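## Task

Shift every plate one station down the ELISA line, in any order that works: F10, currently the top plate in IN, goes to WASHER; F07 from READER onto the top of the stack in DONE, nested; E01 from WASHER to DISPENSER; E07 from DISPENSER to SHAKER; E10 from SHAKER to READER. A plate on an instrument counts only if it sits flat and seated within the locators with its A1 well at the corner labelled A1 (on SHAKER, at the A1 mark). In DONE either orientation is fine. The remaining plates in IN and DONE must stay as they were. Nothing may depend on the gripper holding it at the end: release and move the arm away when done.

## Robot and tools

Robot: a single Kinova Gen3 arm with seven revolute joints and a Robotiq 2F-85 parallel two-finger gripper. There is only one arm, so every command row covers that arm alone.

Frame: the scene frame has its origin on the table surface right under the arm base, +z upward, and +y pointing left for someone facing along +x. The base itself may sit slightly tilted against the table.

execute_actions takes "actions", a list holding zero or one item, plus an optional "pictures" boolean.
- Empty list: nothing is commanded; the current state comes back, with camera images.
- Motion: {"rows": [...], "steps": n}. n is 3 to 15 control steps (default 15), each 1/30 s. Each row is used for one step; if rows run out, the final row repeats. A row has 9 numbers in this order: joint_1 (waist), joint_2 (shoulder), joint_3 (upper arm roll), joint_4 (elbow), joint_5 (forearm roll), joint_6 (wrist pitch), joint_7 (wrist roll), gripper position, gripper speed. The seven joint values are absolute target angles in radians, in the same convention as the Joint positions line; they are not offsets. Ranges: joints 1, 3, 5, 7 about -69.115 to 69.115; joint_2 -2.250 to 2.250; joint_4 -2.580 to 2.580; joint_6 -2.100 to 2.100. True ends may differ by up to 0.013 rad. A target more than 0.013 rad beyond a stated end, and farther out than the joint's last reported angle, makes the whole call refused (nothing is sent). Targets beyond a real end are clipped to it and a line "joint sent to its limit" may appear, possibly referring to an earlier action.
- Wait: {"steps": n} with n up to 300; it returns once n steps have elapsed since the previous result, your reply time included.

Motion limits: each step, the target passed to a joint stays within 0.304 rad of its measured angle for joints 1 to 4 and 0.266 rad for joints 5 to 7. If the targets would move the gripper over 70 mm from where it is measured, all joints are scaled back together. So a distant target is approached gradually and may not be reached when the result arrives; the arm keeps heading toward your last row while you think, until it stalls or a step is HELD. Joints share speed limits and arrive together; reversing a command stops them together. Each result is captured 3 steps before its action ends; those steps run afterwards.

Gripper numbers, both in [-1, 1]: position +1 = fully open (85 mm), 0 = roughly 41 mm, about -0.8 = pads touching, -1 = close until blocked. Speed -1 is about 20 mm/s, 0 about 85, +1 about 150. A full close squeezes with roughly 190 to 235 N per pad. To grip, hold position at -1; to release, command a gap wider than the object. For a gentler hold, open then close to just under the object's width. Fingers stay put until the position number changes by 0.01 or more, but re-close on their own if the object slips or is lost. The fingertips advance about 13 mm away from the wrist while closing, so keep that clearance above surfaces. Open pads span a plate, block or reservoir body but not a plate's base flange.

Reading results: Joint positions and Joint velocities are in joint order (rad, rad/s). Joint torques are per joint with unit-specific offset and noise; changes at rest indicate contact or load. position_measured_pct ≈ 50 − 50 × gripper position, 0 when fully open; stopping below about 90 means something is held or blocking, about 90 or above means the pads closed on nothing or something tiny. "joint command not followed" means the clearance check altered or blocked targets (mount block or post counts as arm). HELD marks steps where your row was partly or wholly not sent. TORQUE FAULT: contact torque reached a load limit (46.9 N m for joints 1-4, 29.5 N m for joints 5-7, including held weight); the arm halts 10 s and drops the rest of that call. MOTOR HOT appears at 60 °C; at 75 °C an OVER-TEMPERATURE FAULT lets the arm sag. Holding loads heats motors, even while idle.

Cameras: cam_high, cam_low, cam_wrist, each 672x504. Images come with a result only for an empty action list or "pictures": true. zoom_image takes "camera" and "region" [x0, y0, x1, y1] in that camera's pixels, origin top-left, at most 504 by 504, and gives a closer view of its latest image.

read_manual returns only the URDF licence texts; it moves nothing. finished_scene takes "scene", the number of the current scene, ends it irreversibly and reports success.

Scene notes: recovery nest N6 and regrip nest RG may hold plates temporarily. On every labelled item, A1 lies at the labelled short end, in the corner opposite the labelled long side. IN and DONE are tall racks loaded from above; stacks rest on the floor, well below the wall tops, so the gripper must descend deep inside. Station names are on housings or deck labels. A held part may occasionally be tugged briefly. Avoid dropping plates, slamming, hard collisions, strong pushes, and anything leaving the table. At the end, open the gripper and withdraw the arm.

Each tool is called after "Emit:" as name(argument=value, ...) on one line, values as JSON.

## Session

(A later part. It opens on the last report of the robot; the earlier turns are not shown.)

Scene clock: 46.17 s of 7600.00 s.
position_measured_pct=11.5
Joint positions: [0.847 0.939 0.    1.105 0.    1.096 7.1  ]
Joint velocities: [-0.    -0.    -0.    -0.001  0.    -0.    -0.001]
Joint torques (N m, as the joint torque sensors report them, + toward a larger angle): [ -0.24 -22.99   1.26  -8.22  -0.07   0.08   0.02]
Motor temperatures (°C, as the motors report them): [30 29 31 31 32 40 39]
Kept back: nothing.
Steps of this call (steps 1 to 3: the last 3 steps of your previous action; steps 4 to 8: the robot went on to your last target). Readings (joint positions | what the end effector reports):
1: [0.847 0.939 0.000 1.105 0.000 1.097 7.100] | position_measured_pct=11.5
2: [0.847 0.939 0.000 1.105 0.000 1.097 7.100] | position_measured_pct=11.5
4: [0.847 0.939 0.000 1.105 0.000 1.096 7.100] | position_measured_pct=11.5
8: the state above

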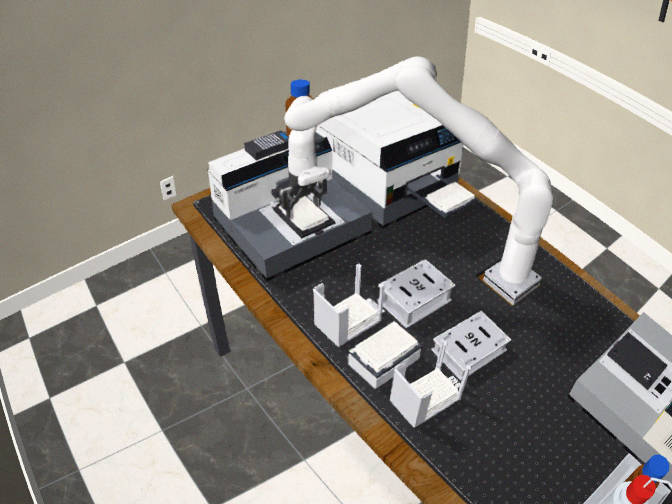

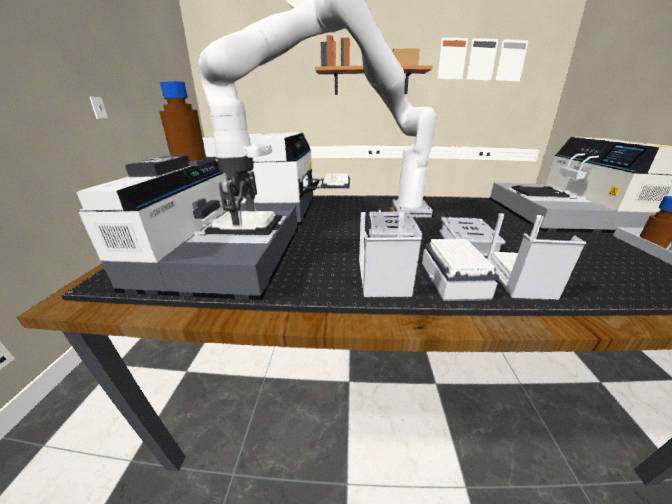

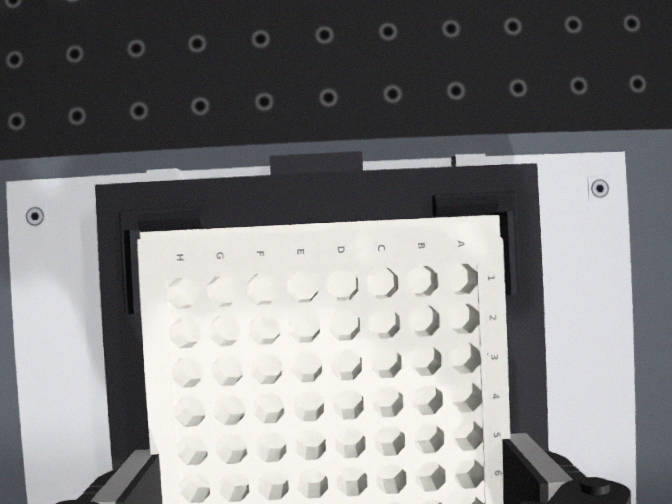

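Emit:
execute_actions(actions=[{"rows":[[0.8468,0.9396,0,1.105,0,1.097,7.1,1,-0.6]],"steps":14}])

Emit:
execute_actions(actions=[{"rows":[[0.8468,0.9353,0,1.1016,0,1.1047,7.1,1,0],[0.8468,0.929,0,1.0966,0,1.116,7.1,1,0],[0.8468,0.9218,0,1.0905,0,1.1293,7.1,1,0],[0.8468,0.9218,0,1.0905,0,1.1293,7.1,1,0],[0.8468,0.84,0,1.08,0,1.22,7.1,1,0],[0.8468,0.84,0,1.08,0,1.22,7.1,1,0],[0.8468,0.84,0,1.08,0,1.22,7.1,1,0],[0.8468,0.84,0,1.08,0,1.22,7.1,1,0],[0.8468,0.84,0,1.08,0,1.22,7.1,1,0],[0.5,0.6,0,1.45,0,1.09,7.3,1,0]],"steps":15}], pictures=true)

Emit:
execute_actions(actions=[{"steps":8}])

Emit:
execute_actions(actions=[{"rows":[[-0.3589,0.6476,0,1.5545,0,0.9395,7.42,1,0]],"steps":15}])

Emit:
execute_actions(actions=[{"steps":40}], pictures=true)

Scene clock: 46.77 s of 7600.00 s.
position_measured_pct=0.4
Joint positions: [0.847 0.939 0.    1.105 0.    1.097 7.1  ]
Joint velocities: [ 0.001 -0.     0.     0.    -0.     0.    -0.001]
Joint torques (N m, as the joint torque sensors report them, + toward a larger angle): [ -0.03 -23.76   1.52  -8.09  -0.05  -0.07  -0.09]
Motor temperatures (°C, as the motors report them): [30 29 31 31 32 40 39]
Steps of this call (steps 1 to 7: the robot went on to your last target; steps 8 to 18: the first 11 steps of this action). Readings (joint positions | what the end effector reports):
8: [0.847 0.939 0.000 1.105 0.000 1.096 7.100] | position_measured_pct=11.5
9: [0.847 0.939 0.000 1.105 0.000 1.097 7.100] | position_measured_pct=11.5
11: [0.847 0.939 0.000 1.105 0.000 1.097 7.100] | position_measured_pct=8.7
15: [0.847 0.940 -0.000 1.105 0.000 1.097 7.100] | position_measured_pct=2.8
18: the state above

Scene clock: 47.27 s of 7600.00 s.
position_measured_pct=0.0
Joint positions: [0.832 0.816 0.003 1.094 0.002 1.21  7.108]
Joint velocities: [-0.375 -0.529  0.032  0.335  0.014 -0.099  0.224]
Joint torques (N m, as the joint torque sensors report them, + toward a larger angle): [ -5.97 -20.63  -1.99  -7.67  -1.11   0.26  -0.12]
Motor temperatures (°C, as the motors report them): [30 29 31 31 32 40 39]
Steps of this call (steps 1 to 3: the last 3 steps of your previous action; steps 4 to 15: the first 12 steps of this action). Readings (joint positions | what the end effector reports):
4: [0.847 0.939 -0.000 1.105 0.000 1.098 7.100] | position_measured_pct=0.0
5: [0.847 0.937 -0.000 1.103 0.000 1.102 7.100] | position_measured_pct=0.0
7: [0.847 0.927 -0.000 1.096 0.000 1.119 7.100] | position_measured_pct=0.0
11: [0.847 0.882 -0.000 1.087 0.000 1.175 7.100] | position_measured_pct=0.0
15: the state above

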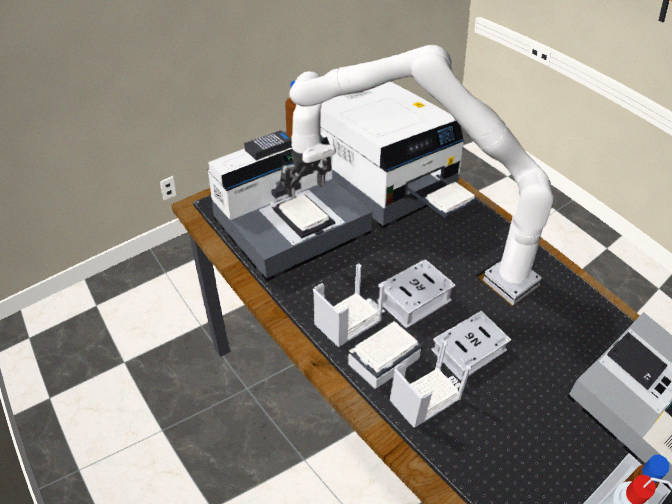

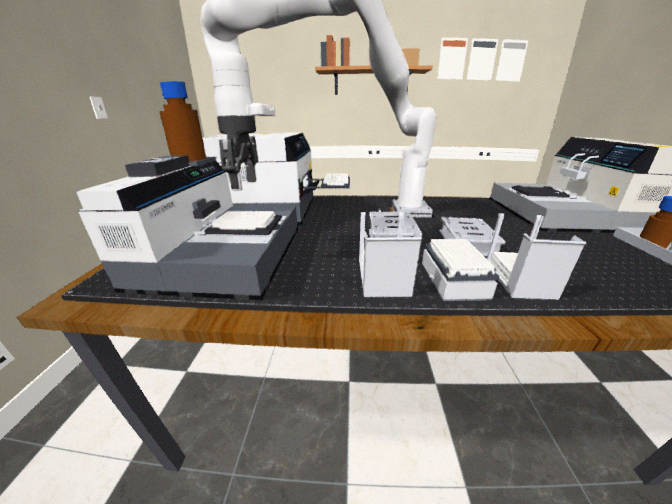

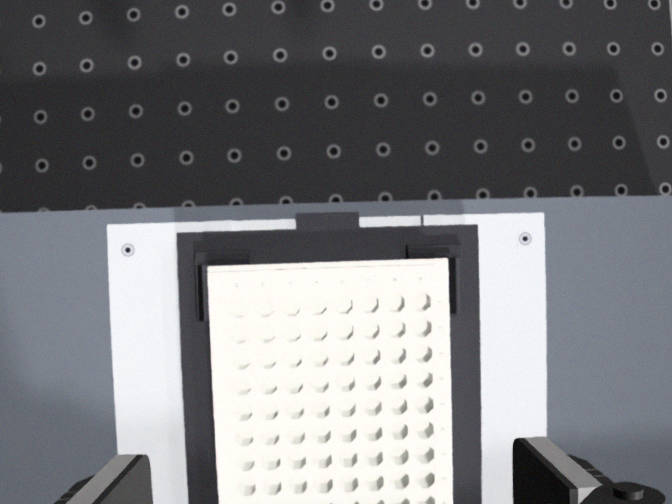

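Scene clock: 47.53 s of 7600.00 s.
position_measured_pct=0.0
Joint positions: [0.65  0.693 0.001 1.282 0.    1.144 7.214]
Joint velocities: [-0.718 -0.441 -0.002  0.795 -0.002 -0.259  0.407]
Joint torques (N m, as the joint torque sensors report them, + toward a larger angle): [  0.37 -20.68   1.6   -7.71   0.34   0.14   0.2 ]
Motor temperatures (°C, as the motors report them): [30 29 31 31 32 40 39]
Kept back: nothing.
Steps of this call (steps 1 to 3: the last 3 steps of your previous action; steps 4 to 8: the robot went on to your last target). Readings (joint positions | what the end effector reports):
1: [0.817 0.799 0.003 1.108 0.002 1.205 7.118] | position_measured_pct=0.0
2: [0.796 0.782 0.004 1.128 0.002 1.197 7.131] | position_measured_pct=0.0
4: [0.746 0.751 0.002 1.177 0.001 1.179 7.160] | position_measured_pct=0.0
8: the state above

Scene clock: 47.93 s of 7600.00 s.
position_measured_pct=0.0
Joint positions: [0.332 0.656 0.    1.475 0.    1.005 7.358]
Joint velocities: [-0.83  -0.024 -0.001  0.258 -0.    -0.215  0.203]
Joint torques (N m, as the joint torque sensors report them, + toward a larger angle): [ -0.36 -19.54   0.9   -8.23  -0.38  -0.15   0.07]
Motor temperatures (°C, as the motors report them): [30 29 31 31 32 40 39]
Steps of this call (steps 1 to 12: the first 12 steps of this action). Readings (joint positions | what the end effector reports):
1: [0.626 0.679 0.001 1.308 0.000 1.135 7.228] | position_measured_pct=0.0
2: [0.600 0.668 0.001 1.331 0.000 1.125 7.244] | position_measured_pct=0.0
4: [0.549 0.663 0.001 1.370 0.000 1.093 7.276] | position_measured_pct=0.0
8: [0.442 0.660 0.000 1.432 0.000 1.041 7.325] | position_measured_pct=0.0
12: the state above

Scene clock: 49.27 s of 7600.00 s.
position_measured_pct=0.0
Joint positions: [-0.359  0.648 -0.     1.554 -0.     0.939  7.42 ]
Joint velocities: [-0.001 -0.     0.     0.001  0.001 -0.     0.   ]
Joint torques (N m, as the joint torque sensors report them, + toward a larger angle): [ -0.36 -18.61   1.11  -6.56   0.09   0.23  -0.2 ]
Motor temperatures (°C, as the motors report them): [30 29 31 31 32 40 39]
Kept back: nothing.
Steps of this call (steps 1 to 3: the last 3 steps of your previous action; steps 4 to 40: the robot went on to your last target). Readings (joint positions | what the end effector reports):
1: [0.304 0.656 0.000 1.483 0.000 0.998 7.364] | position_measured_pct=0.0
2: [0.277 0.655 0.000 1.490 0.000 0.992 7.370] | position_measured_pct=0.0
4: [0.221 0.654 0.000 1.503 0.000 0.982 7.380] | position_measured_pct=0.0
8: [0.108 0.652 0.000 1.521 0.000 0.966 7.394] | position_measured_pct=0.0
40: the state above

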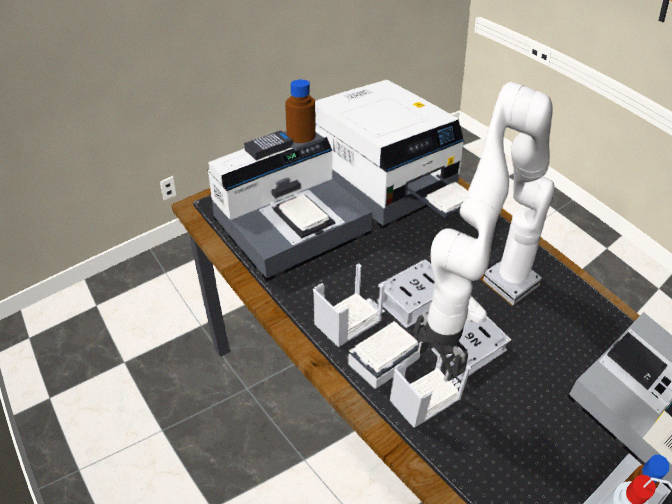

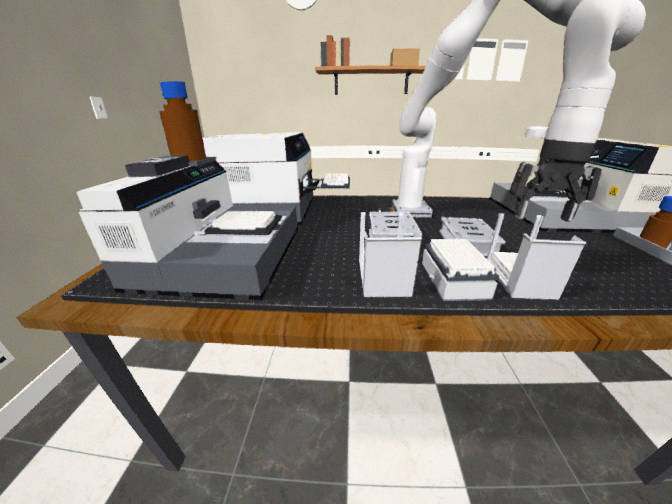

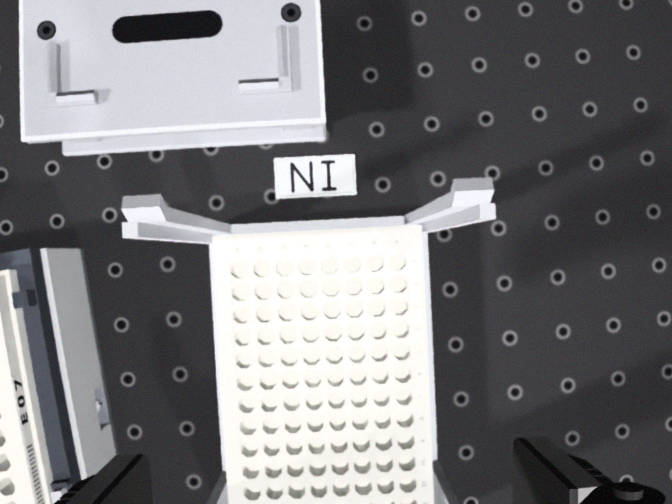

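Emit:
execute_actions(actions=[{"rows":[[-0.3556,0.6462,0,1.572,0,0.9234,7.4234,1,0],[-0.3556,0.6583,0,1.5805,0,0.9028,7.4234,1,0],[-0.3556,0.6704,0,1.5887,0,0.8825,7.4234,1,0],[-0.3556,0.6858,0,1.5981,0,0.8577,7.4234,1,0],[-0.3556,0.7015,0,1.6069,0,0.8332,7.4234,1,0],[-0.3556,0.7177,0,1.6148,0,0.8091,7.4234,1,0],[-0.3556,0.7343,0,1.622,0,0.7853,7.4234,1,0],[-0.3556,0.7514,0,1.6284,0,0.7618,7.4234,1,0],[-0.3556,0.7688,0,1.6341,0,0.7387,7.4234,1,0],[-0.3556,0.7866,0,1.639,0,0.716,7.4234,1,0],[-0.3556,0.8047,0,1.6432,0,0.6937,7.4234,1,0]],"steps":15}])

Emit:
execute_actions(actions=[{"steps":12}], pictures=true)

Emit:
zoom_image(camera="cam_wrist", region=[100,380,260,504])

Emit:
zoom_image(camera="cam_wrist", region=[430,380,590,504])

Scene clock: 49.97 s of 7600.00 s.
position_measured_pct=0.0
Joint positions: [-0.356  0.773  0.     1.633  0.     0.735  7.423]
Joint velocities: [ 0.     0.456  0.     0.148  0.002 -0.616 -0.   ]
Joint torques (N m, as the joint torque sensors report them, + toward a larger angle): [ -0.48 -20.51   1.1   -6.17  -0.12  -0.21  -0.05]
Motor temperatures (°C, as the motors report them): [30 29 31 31 32 40 39]
Steps of this call (steps 1 to 9: the robot went on to your last target; steps 10 to 21: the first 12 steps of this action). Readings (joint positions | what the end effector reports):
10: [-0.359 0.647 -0.000 1.555 -0.000 0.939 7.420] | position_measured_pct=0.0
11: [-0.358 0.647 -0.000 1.560 -0.000 0.934 7.421] | position_measured_pct=0.0
13: [-0.356 0.656 0.000 1.576 0.000 0.907 7.423] | position_measured_pct=0.0
17: [-0.356 0.710 0.000 1.609 0.000 0.824 7.423] | position_measured_pct=0.0
21: the state above

Scene clock: 50.37 s of 7600.00 s.
position_measured_pct=0.0
Joint positions: [-0.356  0.804 -0.     1.643  0.     0.694  7.423]
Joint velocities: [ 0.001  0.002  0.001 -0.    -0.    -0.001 -0.002]
Joint torques (N m, as the joint torque sensors report them, + toward a larger angle): [ -0.29 -19.79   1.26  -5.55  -0.07  -0.05   0.07]
Motor temperatures (°C, as the motors report them): [30 29 31 31 32 40 39]
Kept back: nothing.
Steps of this call (steps 1 to 3: the last 3 steps of your previous action; steps 4 to 12: the robot went on to your last target). Readings (joint positions | what the end effector reports):
1: [-0.356 0.787 -0.000 1.638 0.000 0.717 7.423] | position_measured_pct=0.0
2: [-0.356 0.796 -0.000 1.641 0.000 0.704 7.423] | position_measured_pct=0.0
4: [-0.356 0.801 -0.000 1.644 -0.000 0.695 7.423] | position_measured_pct=0.0
8: [-0.356 0.803 -0.000 1.643 0.000 0.694 7.423] | position_measured_pct=0.0
12: the state above

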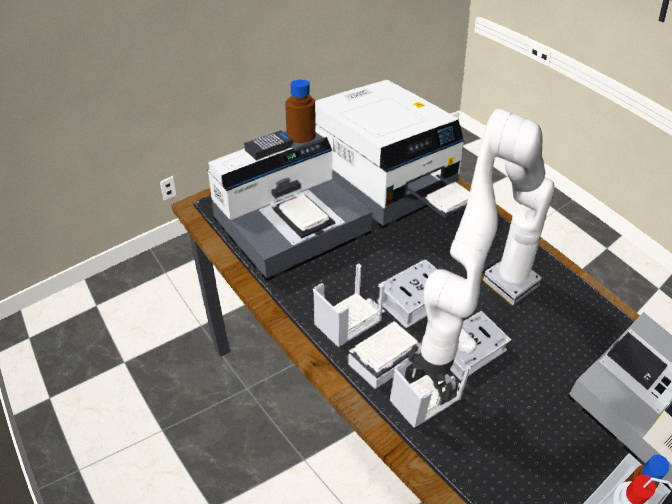

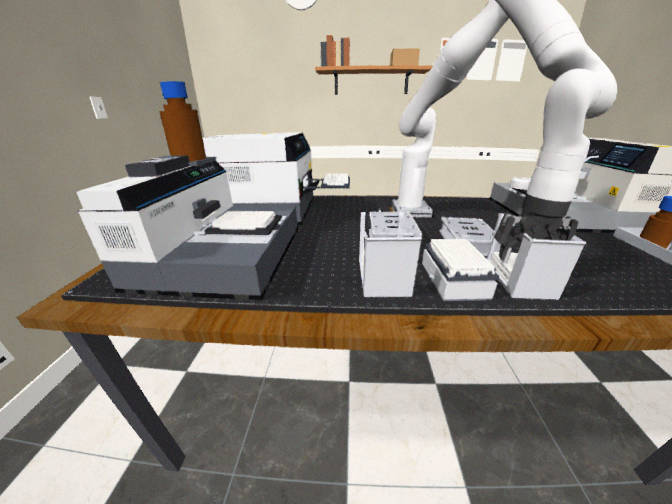

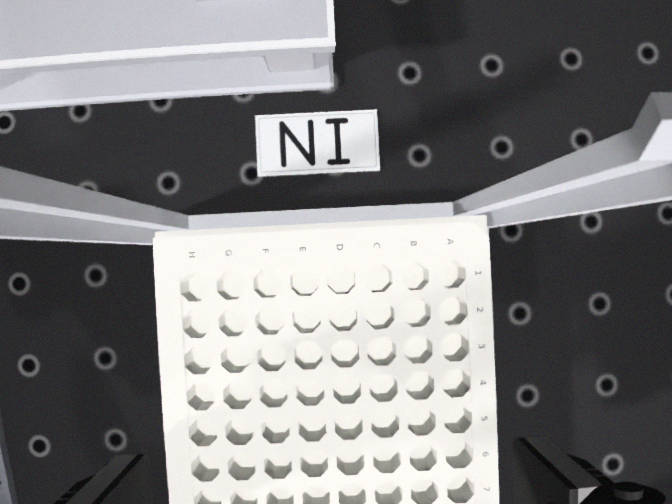

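Region (100, 380, 260, 504) of cam_wrist's 672x504 image, scaled by 3.150; it fills the top 391 rows of this view, and the rest is white.

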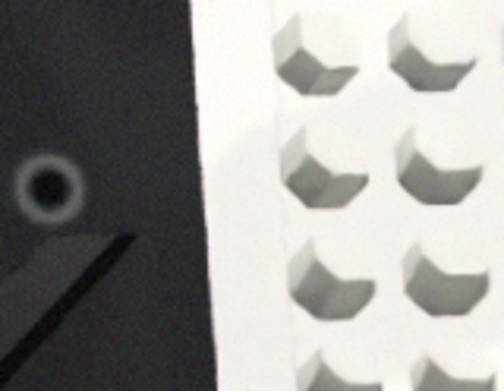

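Region (430, 380, 590, 504) of cam_wrist's 672x504 image, scaled by 3.150; it fills the top 391 rows of this view, and the rest is white.

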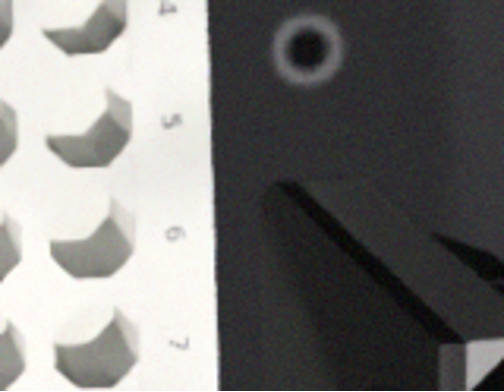

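Emit:
execute_actions(actions=[{"rows":[[-0.3563,0.8035,0,1.6464,0,0.6917,7.4245,1,0],[-0.3563,0.8035,0,1.6464,0,0.6917,7.4245,1,0],[-0.3563,0.8097,0,1.6476,0,0.6843,7.4245,1,0],[-0.3563,0.8158,0,1.6487,0,0.6771,7.4245,1,0],[-0.3563,0.822,0,1.6498,0,0.6698,7.4245,1,0],[-0.3563,0.8278,0,1.6507,0,0.6631,7.4245,1,0],[-0.3563,0.8335,0,1.6515,0,0.6566,7.4245,1,0]],"steps":15}])

Emit:
execute_actions(actions=[{"rows":[[-0.3563,0.8328,0,1.6514,0,0.6574,7.4245,-1,-0.6],[-0.3563,0.8322,0,1.6513,0,0.6581,7.4245,-1,-0.6],[-0.3563,0.8315,0,1.6512,0,0.6589,7.4245,-1,-0.6],[-0.3563,0.8308,0,1.6511,0,0.6597,7.4245,-1,-0.6],[-0.3563,0.8302,0,1.651,0,0.6604,7.4245,-1,-0.6],[-0.3563,0.8295,0,1.651,0,0.6611,7.4245,-1,-0.6],[-0.3563,0.8288,0,1.6509,0,0.6619,7.4245,-1,-0.6],[-0.3563,0.8281,0,1.6508,0,0.6627,7.4245,-1,-0.6],[-0.3563,0.8275,0,1.6507,0,0.6634,7.4245,-1,-0.6],[-0.3563,0.8268,0,1.6506,0,0.6642,7.4245,-1,-0.6]],"steps":15}], pictures=true)

Scene clock: 51.10 s of 7600.00 s.
position_measured_pct=0.0
Joint positions: [-0.356  0.833 -0.     1.652 -0.     0.657  7.424]
Joint velocities: [-0.001  0.005  0.001 -0.003  0.    -0.005 -0.001]
Joint torques (N m, as the joint torque sensors report them, + toward a larger angle): [ -0.28 -19.25   1.04  -5.64  -0.04  -0.08   0.06]
Motor temperatures (°C, as the motors report them): [30 29 31 31 32 40 39]
Steps of this call (steps 1 to 10: the robot went on to your last target; steps 11 to 22: the first 12 steps of this action). Readings (joint positions | what the end effector reports):
11: [-0.356 0.804 0.000 1.644 0.000 0.693 7.424] | position_measured_pct=0.0
12: [-0.356 0.804 0.000 1.645 0.000 0.692 7.424] | position_measured_pct=0.0
14: [-0.356 0.808 -0.000 1.646 -0.000 0.687 7.424] | position_measured_pct=0.0
18: [-0.356 0.829 0.000 1.651 0.000 0.663 7.424] | position_measured_pct=0.0
22: the state above

Scene clock: 51.60 s of 7600.00 s.
position_measured_pct=10.3
Joint positions: [-0.356  0.826 -0.     1.65  -0.     0.664  7.425]
Joint velocities: [-0.    -0.014  0.    -0.002 -0.001  0.011 -0.   ]
Joint torques (N m, as the joint torque sensors report them, + toward a larger angle): [ -0.11 -18.34   1.13  -4.79   0.21  -0.34   0.11]
Motor temperatures (°C, as the motors report them): [30 29 31 31 32 40 39]
Steps of this call (steps 1 to 3: the last 3 steps of your previous action; steps 4 to 15: the first 12 steps of this action). Readings (joint positions | what the end effector reports):
4: [-0.356 0.833 -0.000 1.651 -0.000 0.657 7.424] | position_measured_pct=0.0
5: [-0.356 0.833 -0.000 1.651 -0.000 0.657 7.424] | position_measured_pct=0.4
7: [-0.356 0.831 -0.000 1.651 -0.000 0.659 7.425] | position_measured_pct=2.4
11: [-0.356 0.828 -0.000 1.651 -0.000 0.662 7.425] | position_measured_pct=7.1
15: the state above

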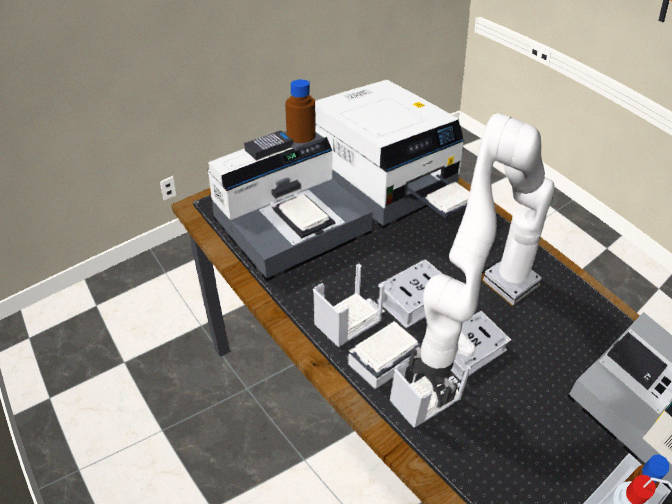

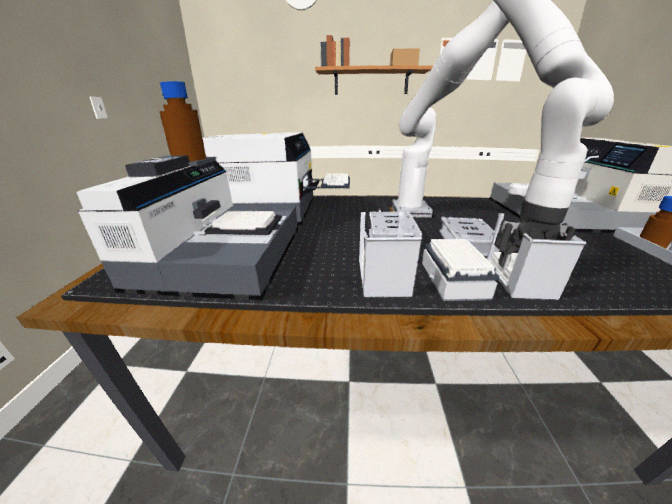

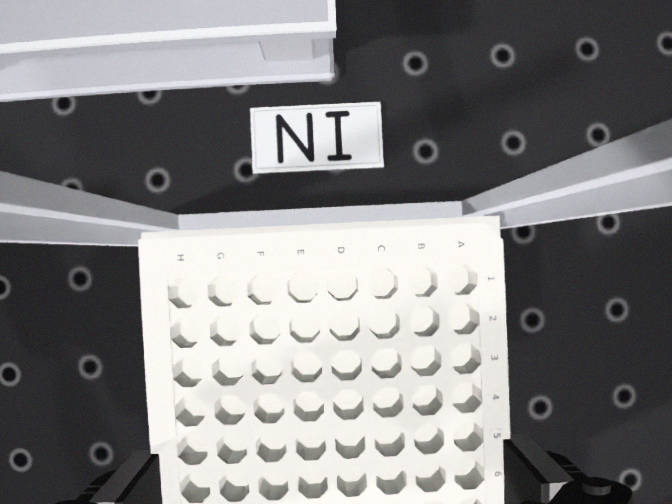

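Emit:
execute_actions(actions=[{"rows":[[-0.3563,0.8268,0,1.6506,0,0.6642,7.4245,-1,-0.6],[-0.3563,0.822,0,1.6498,0,0.6698,7.4245,-1,-0.6],[-0.3563,0.8158,0,1.6487,0,0.6771,7.4245,-1,-0.6],[-0.3563,0.8097,0,1.6476,0,0.6843,7.4245,-1,-0.6],[-0.3563,0.8035,0,1.6464,0,0.6917,7.4245,-1,-0.6],[-0.3563,0.7944,0,1.6444,0,0.7028,7.4245,-1,-0.6],[-0.3563,0.7853,0,1.6422,0,0.7141,7.4245,-1,-0.6],[-0.3563,0.7764,0,1.6398,0,0.7254,7.4245,-1,-0.6],[-0.3563,0.7675,0,1.6373,0,0.7368,7.4245,-1,-0.6],[-0.3563,0.7587,0,1.6345,0,0.7484,7.4245,-1,-0.6],[-0.3563,0.75,0,1.6316,0,0.76,7.4245,-1,-0.6],[-0.3563,0.7414,0,1.6285,0,0.7717,7.4245,-1,-0.6],[-0.3563,0.7329,0,1.6252,0,0.7835,7.4245,-1,-0.6],[-0.3563,0.7246,0,1.6217,0,0.7953,7.4245,-1,-0.6],[-0.3563,0.7163,0,1.618,0,0.8073,7.4245,-1,-0.6]],"steps":15}])

Emit:
execute_actions(actions=[{"rows":[[-0.3563,0.7081,0,1.6141,0,0.8194,7.4245,-1,-0.6],[-0.3563,0.7,0,1.6101,0,0.8315,7.4245,-1,-0.6],[-0.3563,0.6921,0,1.6058,0,0.8437,7.4245,-1,-0.6],[-0.3563,0.6843,0,1.6013,0,0.856,7.4245,-1,-0.6],[-0.3563,0.6766,0,1.5967,0,0.8683,7.4245,-1,-0.6],[-0.3563,0.6689,0,1.5919,0,0.8808,7.4245,-1,-0.6],[-0.3563,0.6568,0,1.5837,0,0.9011,7.4245,-1,-0.6],[-0.3563,0.6447,0,1.5752,0,0.9217,7.4245,-1,-0.6],[-0.3563,0.61,0,1.546,0,0.9856,7.4245,-1,-0.6],[-0.3563,0.61,0,1.546,0,0.9856,7.4245,-1,-0.6],[-0.3563,0.61,0,1.546,0,0.9856,7.4245,-1,-0.6],[-0.3563,0.61,0,1.546,0,0.9856,7.4245,-1,-0.6],[-0.3563,0.61,0,1.546,0,0.9856,7.4245,-1,-0.6],[-0.5,0.36,0,1.83,0,0.95,4.676,-1,-0.6]],"steps":15}])

Emit:
execute_actions(actions=[{"steps":15}])

Emit:
execute_actions(actions=[{"rows":[[-1.5867,0.36,0,1.85,0,0.93,4.676,-1,-0.6]],"steps":15}])

Emit:
execute_actions(actions=[{"steps":45}])

Emit:
execute_actions(actions=[{"rows":[[-1.5867,0.57,0,1.65,0,0.9216,4.676,-1,-0.6]],"steps":15}])

Emit:
execute_actions(actions=[{"steps":6}])

Scene clock: 52.33 s of 7600.00 s.
position_measured_pct=11.5
Joint positions: [-0.356  0.76  -0.     1.635  0.     0.747  7.424]
Joint velocities: [-0.001 -0.256 -0.    -0.084 -0.001  0.344 -0.002]
Joint torques (N m, as the joint torque sensors report them, + toward a larger angle): [ -0.43 -19.42   1.32  -5.9   -0.14   0.05   0.07]
Motor temperatures (°C, as the motors report them): [30 29 31 31 32 40 39]
Steps of this call (steps 1 to 3: the last 3 steps of your previous action; steps 4 to 10: the robot went on to your last target; steps 11 to 22: the first 12 steps of this action). Readings (joint positions | what the end effector reports):
11: [-0.356 0.826 -0.000 1.650 -0.000 0.664 7.425] | position_measured_pct=11.5
12: [-0.356 0.825 -0.000 1.650 -0.000 0.665 7.425] | position_measured_pct=11.5
14: [-0.356 0.818 -0.000 1.650 -0.000 0.673 7.425] | position_measured_pct=11.5
18: [-0.356 0.793 -0.000 1.644 0.000 0.703 7.425] | position_measured_pct=11.5
22: the state above

Scene clock: 52.83 s of 7600.00 s.
position_measured_pct=11.5
Joint positions: [-0.356  0.619  0.     1.553 -0.     0.968  7.424]
Joint velocities: [ 0.002 -0.233  0.001 -0.227 -0.     0.465 -0.002]
Joint torques (N m, as the joint torque sensors report them, + toward a larger angle): [ -0.9  -13.68   1.12  -5.54   0.08  -0.31   0.05]
Motor temperatures (°C, as the motors report them): [30 29 31 31 32 40 39]
Steps of this call (steps 1 to 3: the last 3 steps of your previous action; steps 4 to 15: the first 12 steps of this action). Readings (joint positions | what the end effector reports):
4: [-0.356 0.726 0.000 1.622 0.000 0.794 7.424] | position_measured_pct=11.5
5: [-0.356 0.717 0.000 1.618 0.000 0.806 7.424] | position_measured_pct=11.5
7: [-0.356 0.701 0.000 1.610 0.000 0.830 7.424] | position_measured_pct=11.5
11: [-0.356 0.668 -0.000 1.591 0.000 0.882 7.424] | position_measured_pct=11.5
15: the state above

Scene clock: 53.33 s of 7600.00 s.
position_measured_pct=11.5
Joint positions: [-0.48   0.396 -0.001  1.792 -0.     0.954  7.038]
Joint velocities: [-0.13  -0.227  0.004  0.267  0.002 -0.03  -1.215]
Joint torques (N m, as the joint torque sensors report them, + toward a larger angle): [  0.32 -13.67   1.28  -7.69   0.02  -0.24  -0.18]
Motor temperatures (°C, as the motors report them): [30 29 31 31 32 40 39]
Kept back: nothing.
Steps of this call (steps 1 to 3: the last 3 steps of your previous action; steps 4 to 15: the robot went on to your last target). Readings (joint positions | what the end effector reports):
1: [-0.356 0.614 0.000 1.548 -0.000 0.980 7.424] | position_measured_pct=11.5
2: [-0.357 0.612 0.000 1.547 0.000 0.983 7.424] | position_measured_pct=11.5
4: [-0.365 0.595 0.001 1.562 0.001 0.981 7.411] | position_measured_pct=11.5
8: [-0.416 0.507 0.001 1.656 0.001 0.968 7.319] | position_measured_pct=11.5
15: the state above

Scene clock: 53.73 s of 7600.00 s.
position_measured_pct=11.5
Joint positions: [-0.779  0.367  0.001  1.839  0.     0.936  6.678]
Joint velocities: [-0.987 -0.025 -0.001  0.045  0.    -0.027 -0.865]
Joint torques (N m, as the joint torque sensors report them, + toward a larger angle): [ -0.68 -13.82   1.22  -6.48   0.01   0.16  -0.11]
Motor temperatures (°C, as the motors report them): [30 29 31 31 32 40 39]
Steps of this call (steps 1 to 12: the first 12 steps of this action). Readings (joint positions | what the end effector reports):
1: [-0.484 0.389 -0.000 1.801 -0.000 0.953 6.998] | position_measured_pct=11.5
2: [-0.493 0.384 0.001 1.808 0.001 0.952 6.959] | position_measured_pct=11.5
4: [-0.527 0.378 0.002 1.818 0.001 0.949 6.901] | position_measured_pct=11.5
8: [-0.648 0.371 0.001 1.831 0.000 0.941 6.793] | position_measured_pct=11.5
12: the state above

Scene clock: 55.23 s of 7600.00 s.
position_measured_pct=11.5
Joint positions: [-1.586  0.36  -0.     1.85  -0.     0.93   5.06 ]
Joint velocities: [-0.005 -0.     0.     0.001  0.     0.    -1.216]
Joint torques (N m, as the joint torque sensors report them, + toward a larger angle): [ -0.57 -13.97   0.79  -7.1    0.13  -0.37  -0.25]
Motor temperatures (°C, as the motors report them): [30 30 31 31 32 40 39]
Kept back: nothing.
Steps of this call (steps 1 to 3: the last 3 steps of your previous action; steps 4 to 45: the robot went on to your last target). Readings (joint positions | what the end effector reports):
1: [-0.812 0.366 0.000 1.840 0.000 0.935 6.649] | position_measured_pct=11.5
2: [-0.845 0.366 0.000 1.841 0.000 0.935 6.620] | position_measured_pct=11.5
4: [-0.911 0.364 0.000 1.843 0.000 0.933 6.562] | position_measured_pct=11.5
8: [-1.044 0.363 0.000 1.846 0.000 0.932 6.445] | position_measured_pct=11.5
45: the state above

Scene clock: 55.63 s of 7600.00 s.
position_measured_pct=11.5
Joint positions: [-1.587  0.56  -0.     1.657 -0.     0.921  4.682]
Joint velocities: [-0.     0.157 -0.001 -0.187 -0.001 -0.01  -0.216]
Joint torques (N m, as the joint torque sensors report them, + toward a larger angle): [  0.53 -20.42   1.2   -6.56  -0.13   0.89   0.04]
Motor temperatures (°C, as the motors report them): [30 30 31 31 32 40 39]
Steps of this call (steps 1 to 12: the first 12 steps of this action). Readings (joint positions | what the end effector reports):
1: [-1.586 0.361 -0.000 1.850 -0.000 0.930 5.019] | position_measured_pct=11.5
2: [-1.586 0.365 0.000 1.846 -0.000 0.930 4.978] | position_measured_pct=11.5
4: [-1.586 0.391 0.000 1.824 -0.000 0.930 4.903] | position_measured_pct=11.5
8: [-1.586 0.498 0.000 1.723 0.000 0.925 4.758] | position_measured_pct=11.5
12: the state above

Scene clock: 55.83 s of 7600.00 s.
position_measured_pct=11.5
Joint positions: [-1.587  0.568  0.     1.65   0.     0.922  4.676]
Joint velocities: [ 0.001  0.019  0.    -0.003 -0.     0.001  0.001]
Joint torques (N m, as the joint torque sensors report them, + toward a larger angle): [ -0.24 -17.67   0.89  -7.14   0.27  -0.49  -0.21]
Motor temperatures (°C, as the motors report them): [30 30 31 31 32 40 39]
Kept back: nothing.
Steps of this call (steps 1 to 3: the last 3 steps of your previous action; steps 4 to 6: the robot went on to your last target). Readings (joint positions | what the end effector reports):
1: [-1.587 0.562 -0.000 1.653 -0.000 0.921 4.677] | position_measured_pct=11.5
2: [-1.587 0.564 -0.000 1.652 -0.000 0.921 4.676] | position_measured_pct=11.5
4: [-1.587 0.566 -0.000 1.651 0.000 0.921 4.676] | position_measured_pct=11.5
6: the state above

Emit:
execute_actions(actions=[{"rows":[[-1.5867,0.6358,0,1.6905,0,0.8153,4.676,-1,-0.6]],"steps":15}], pictures=true)

Scene clock: 56.33 s of 7600.00 s.
position_measured_pct=11.5
Joint positions: [-1.587  0.635 -0.     1.69   0.     0.815  4.676]
Joint velocities: [ 0.     0.01  -0.001 -0.     0.    -0.001  0.   ]
Joint torques (N m, as the joint torque sensors report them, + toward a larger angle): [ -0.68 -18.07   0.87  -6.77   0.05  -0.36  -0.01]
Motor temperatures (°C, as the motors report them): [30 30 31 31 32 40 39]
Steps of this call (steps 1 to 3: the robot went on to your last target; steps 4 to 15: the first 12 steps of this action). Readings (joint positions | what the end effector reports):
4: [-1.587 0.570 0.000 1.650 -0.000 0.921 4.676] | position_measured_pct=11.5
5: [-1.587 0.576 0.000 1.653 -0.000 0.913 4.676] | position_measured_pct=11.5
7: [-1.587 0.603 0.000 1.668 0.000 0.873 4.676] | position_measured_pct=11.5
11: [-1.587 0.633 -0.000 1.691 -0.000 0.817 4.676] | position_measured_pct=11.5
15: the state above

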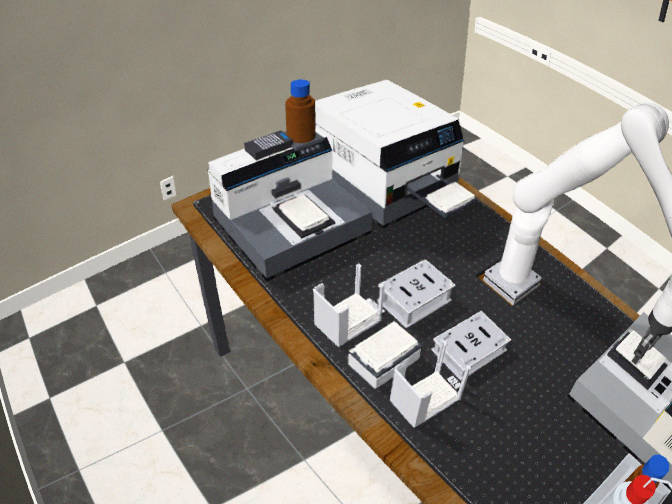

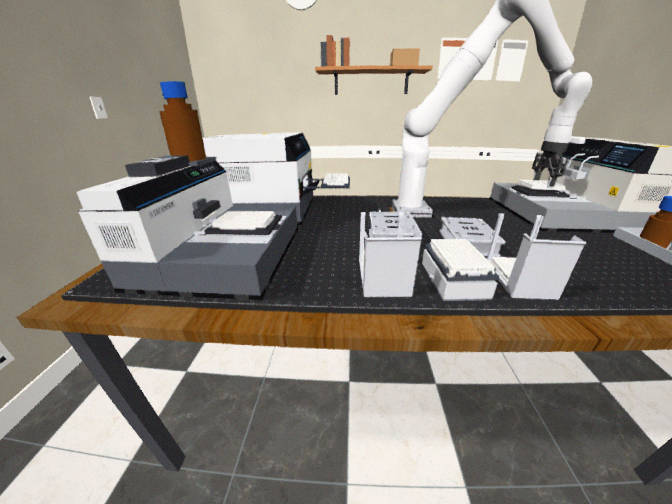

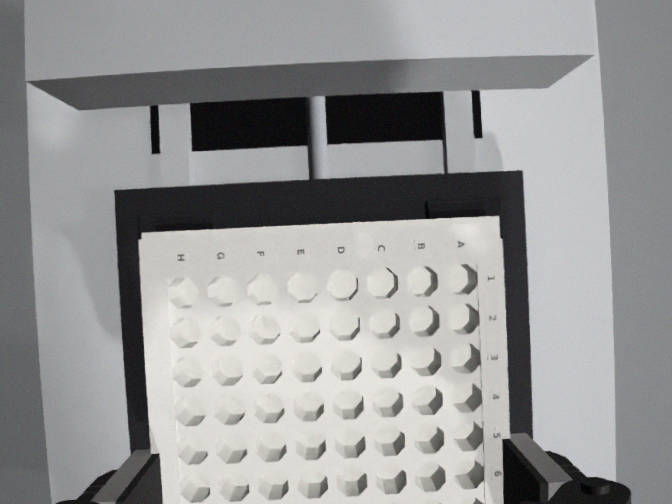

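Emit:
execute_actions(actions=[{"rows":[[-1.5867,0.639,0,1.6921,0,0.8105,4.678,-1,-0.6],[-1.5867,0.642,0,1.6937,0,0.8059,4.678,-1,-0.6],[-1.5867,0.645,0,1.6953,0,0.8013,4.678,-1,-0.6],[-1.5867,0.6475,0,1.6966,0,0.7975,4.678,-1,-0.6],[-1.5867,0.6497,0,1.6977,0,0.7942,4.678,-1,-0.6],[-1.5867,0.6516,0,1.6987,0,0.7913,4.678,-1,-0.6],[-1.5867,0.6533,0,1.6995,0,0.7888,4.678,-1,-0.6],[-1.5867,0.6548,0,1.7003,0,0.7865,4.678,-1,-0.6],[-1.5867,0.6561,0,1.7009,0,0.7846,4.678,-1,-0.6],[-1.5867,0.6573,0,1.7015,0,0.7828,4.678,-1,-0.6],[-1.5867,0.6584,0,1.7021,0,0.7811,4.678,-1,-0.6],[-1.5867,0.6594,0,1.7026,0,0.7796,4.678,-1,-0.6]],"steps":15}])

Emit:
execute_actions(actions=[{"steps":8}], pictures=true)

Scene clock: 56.90 s of 7600.00 s.
position_measured_pct=11.5
Joint positions: [-1.587  0.658 -0.     1.702 -0.     0.782  4.678]
Joint velocities: [ 0.001  0.033 -0.     0.018 -0.    -0.05   0.002]
Joint torques (N m, as the joint torque sensors report them, + toward a larger angle): [ -0.37 -19.18   0.62  -6.1    0.25  -0.01  -0.41]
Motor temperatures (°C, as the motors report them): [30 30 31 31 32 40 39]
Steps of this call (steps 1 to 3: the last 3 steps of your previous action; steps 4 to 5: the robot went on to your last target; steps 6 to 17: the first 12 steps of this action). Readings (joint positions | what the end effector reports):
6: [-1.587 0.636 0.000 1.691 -0.000 0.815 4.676] | position_measured_pct=11.5
7: [-1.587 0.638 0.000 1.691 0.000 0.812 4.677] | position_measured_pct=11.5
9: [-1.587 0.644 0.000 1.694 0.000 0.804 4.678] | position_measured_pct=11.5
13: [-1.587 0.652 -0.000 1.699 -0.000 0.790 4.678] | position_measured_pct=11.5
17: the state above

Scene clock: 57.17 s of 7600.00 s.
position_measured_pct=11.5
Joint positions: [-1.587  0.658 -0.     1.702 -0.     0.78   4.678]
Joint velocities: [ 0.     0.    -0.001 -0.001  0.001  0.    -0.001]
Joint torques (N m, as the joint torque sensors report them, + toward a larger angle): [  0.06 -17.38   1.01  -5.64   0.19   0.08   0.13]
Motor temperatures (°C, as the motors report them): [30 30 31 31 32 40 39]
Kept back: nothing.
Steps of this call (steps 1 to 3: the last 3 steps of your previous action; steps 4 to 8: the robot went on to your last target). Readings (joint positions | what the end effector reports):
1: [-1.587 0.658 -0.000 1.702 -0.000 0.781 4.678] | position_measured_pct=11.5
2: [-1.587 0.658 -0.000 1.702 -0.000 0.780 4.678] | position_measured_pct=11.5
4: [-1.587 0.658 -0.000 1.702 -0.000 0.780 4.678] | position_measured_pct=11.5
8: the state above

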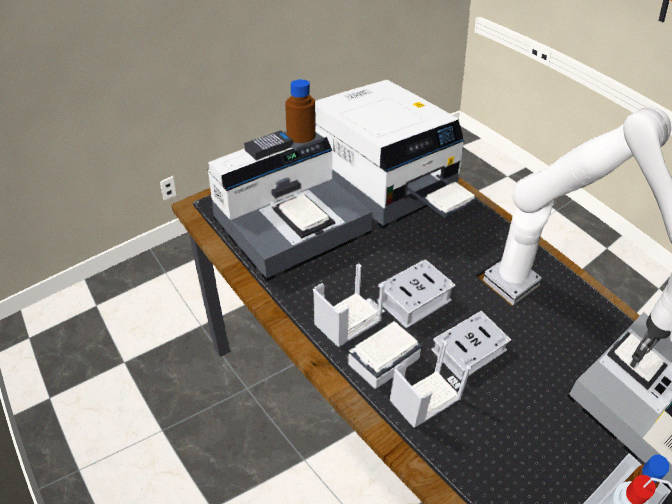

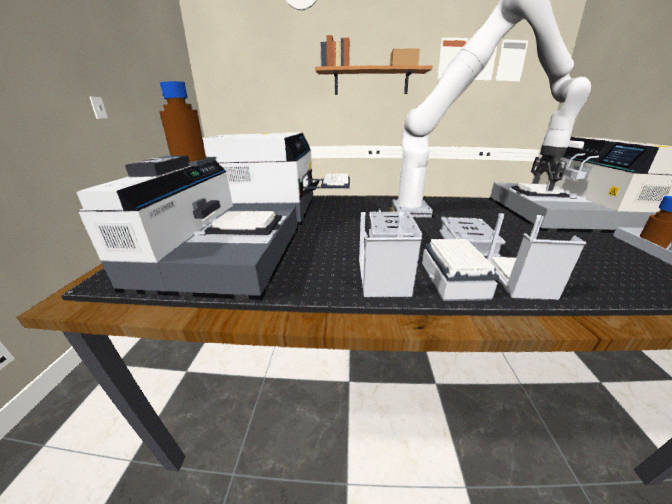

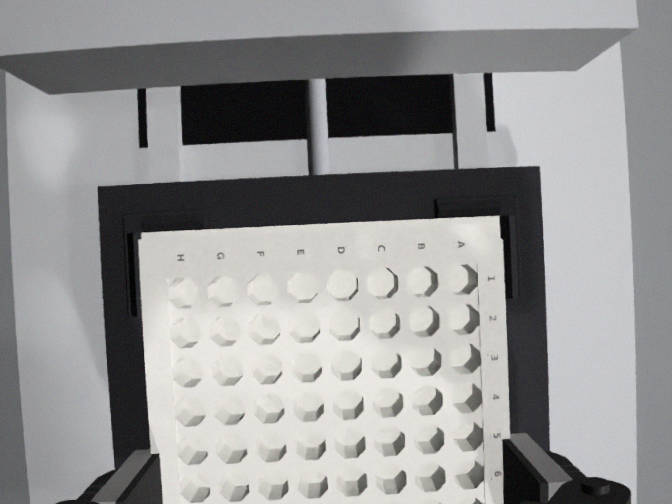

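Emit:
execute_actions(actions=[{"rows":[[-1.5867,0.6586,0,1.7023,0,0.7807,4.678,1,-0.6]],"steps":14}])

Emit:
execute_actions(actions=[{"rows":[[-1.5867,0.6516,0,1.6987,0,0.7913,4.678,1,0],[-1.5867,0.645,0,1.6953,0,0.8013,4.678,1,0],[-1.5867,0.6358,0,1.6905,0,0.8153,4.678,1,0],[-1.5867,0.6358,0,1.6905,0,0.8153,4.678,1,0],[-1.5867,0.4,0,1.75,0,0.99,4.678,1,0]],"steps":15}])

Emit:
execute_actions(actions=[{"steps":12}], pictures=true)

Scene clock: 57.67 s of 7600.00 s.
position_measured_pct=0.4
Joint positions: [-1.587  0.658  0.     1.702  0.     0.781  4.678]
Joint velocities: [ 0.     0.001  0.     0.    -0.    -0.    -0.001]
Joint torques (N m, as the joint torque sensors report them, + toward a larger angle): [ -0.29 -17.83   0.99  -6.28  -0.02   0.04  -0.13]
Motor temperatures (°C, as the motors report them): [30 30 31 31 32 40 39]
Steps of this call (steps 1 to 4: the robot went on to your last target; steps 5 to 15: the first 11 steps of this action). Readings (joint positions | what the end effector reports):
5: [-1.587 0.658 -0.000 1.702 -0.000 0.780 4.678] | position_measured_pct=11.5
6: [-1.587 0.658 -0.000 1.702 -0.000 0.780 4.678] | position_measured_pct=11.5
8: [-1.587 0.658 0.000 1.702 -0.000 0.781 4.678] | position_measured_pct=8.7
12: [-1.587 0.658 0.000 1.702 -0.000 0.781 4.678] | position_measured_pct=2.8
15: the state above

Scene clock: 58.17 s of 7600.00 s.
position_measured_pct=0.0
Joint positions: [-1.587  0.473 -0.     1.728 -0.     0.938  4.678]
Joint velocities: [-0.    -0.771  0.002  0.216  0.001  0.571 -0.001]
Joint torques (N m, as the joint torque sensors report them, + toward a larger angle): [ -0.82 -13.13   0.49  -6.07  -0.02  -0.32  -0.06]
Motor temperatures (°C, as the motors report them): [30 30 31 31 32 40 39]
Steps of this call (steps 1 to 3: the last 3 steps of your previous action; steps 4 to 15: the first 12 steps of this action). Readings (joint positions | what the end effector reports):
4: [-1.587 0.658 -0.000 1.702 0.000 0.782 4.678] | position_measured_pct=0.0
5: [-1.587 0.654 -0.000 1.701 -0.000 0.787 4.678] | position_measured_pct=0.0
7: [-1.587 0.642 -0.000 1.695 -0.000 0.804 4.678] | position_measured_pct=0.0
11: [-1.587 0.590 -0.000 1.700 -0.000 0.853 4.678] | position_measured_pct=0.0
15: the state above

Scene clock: 58.57 s of 7600.00 s.
position_measured_pct=0.0
Joint positions: [-1.587  0.401  0.     1.75  -0.     0.99   4.678]
Joint velocities: [-0.001 -0.009 -0.001  0.    -0.     0.    -0.   ]
Joint torques (N m, as the joint torque sensors report them, + toward a larger angle): [ -0.52 -15.83   1.32  -7.34  -0.01   0.16   0.05]
Motor temperatures (°C, as the motors report them): [30 30 31 31 32 40 39]
Kept back: nothing.
Steps of this call (steps 1 to 3: the last 3 steps of your previous action; steps 4 to 12: the robot went on to your last target). Readings (joint positions | what the end effector reports):
1: [-1.587 0.450 0.000 1.735 0.000 0.955 4.678] | position_measured_pct=0.0
2: [-1.587 0.432 0.000 1.740 0.000 0.969 4.678] | position_measured_pct=0.0
4: [-1.587 0.410 0.000 1.747 0.000 0.987 4.678] | position_measured_pct=0.0
8: [-1.587 0.404 0.000 1.750 -0.000 0.990 4.678] | position_measured_pct=0.0
12: the state above

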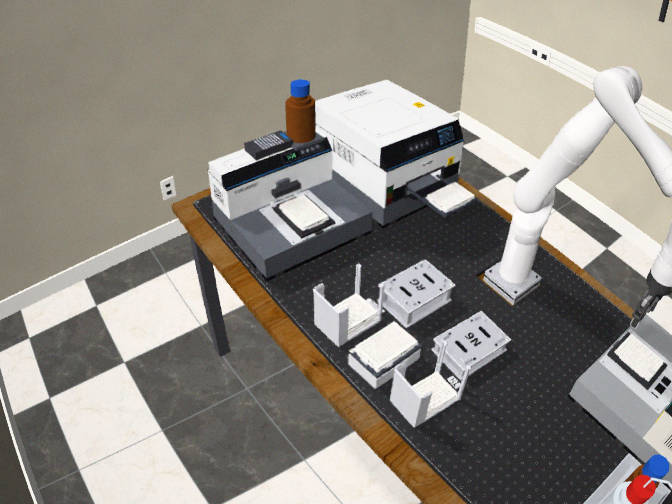

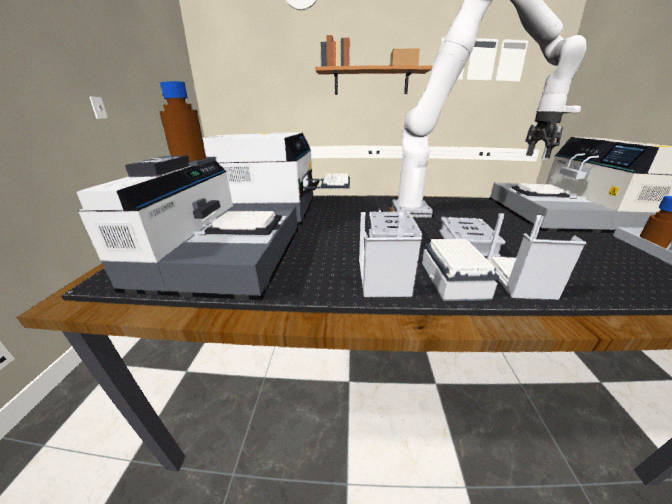

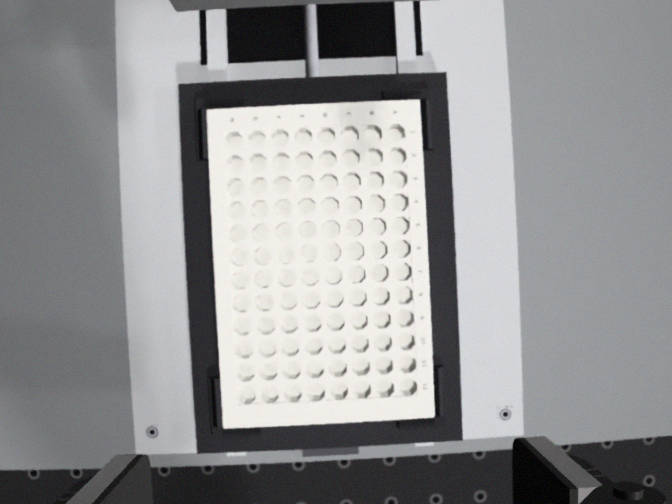

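Emit:
finished_scene(scene=2)

The scene is finished: the task was done.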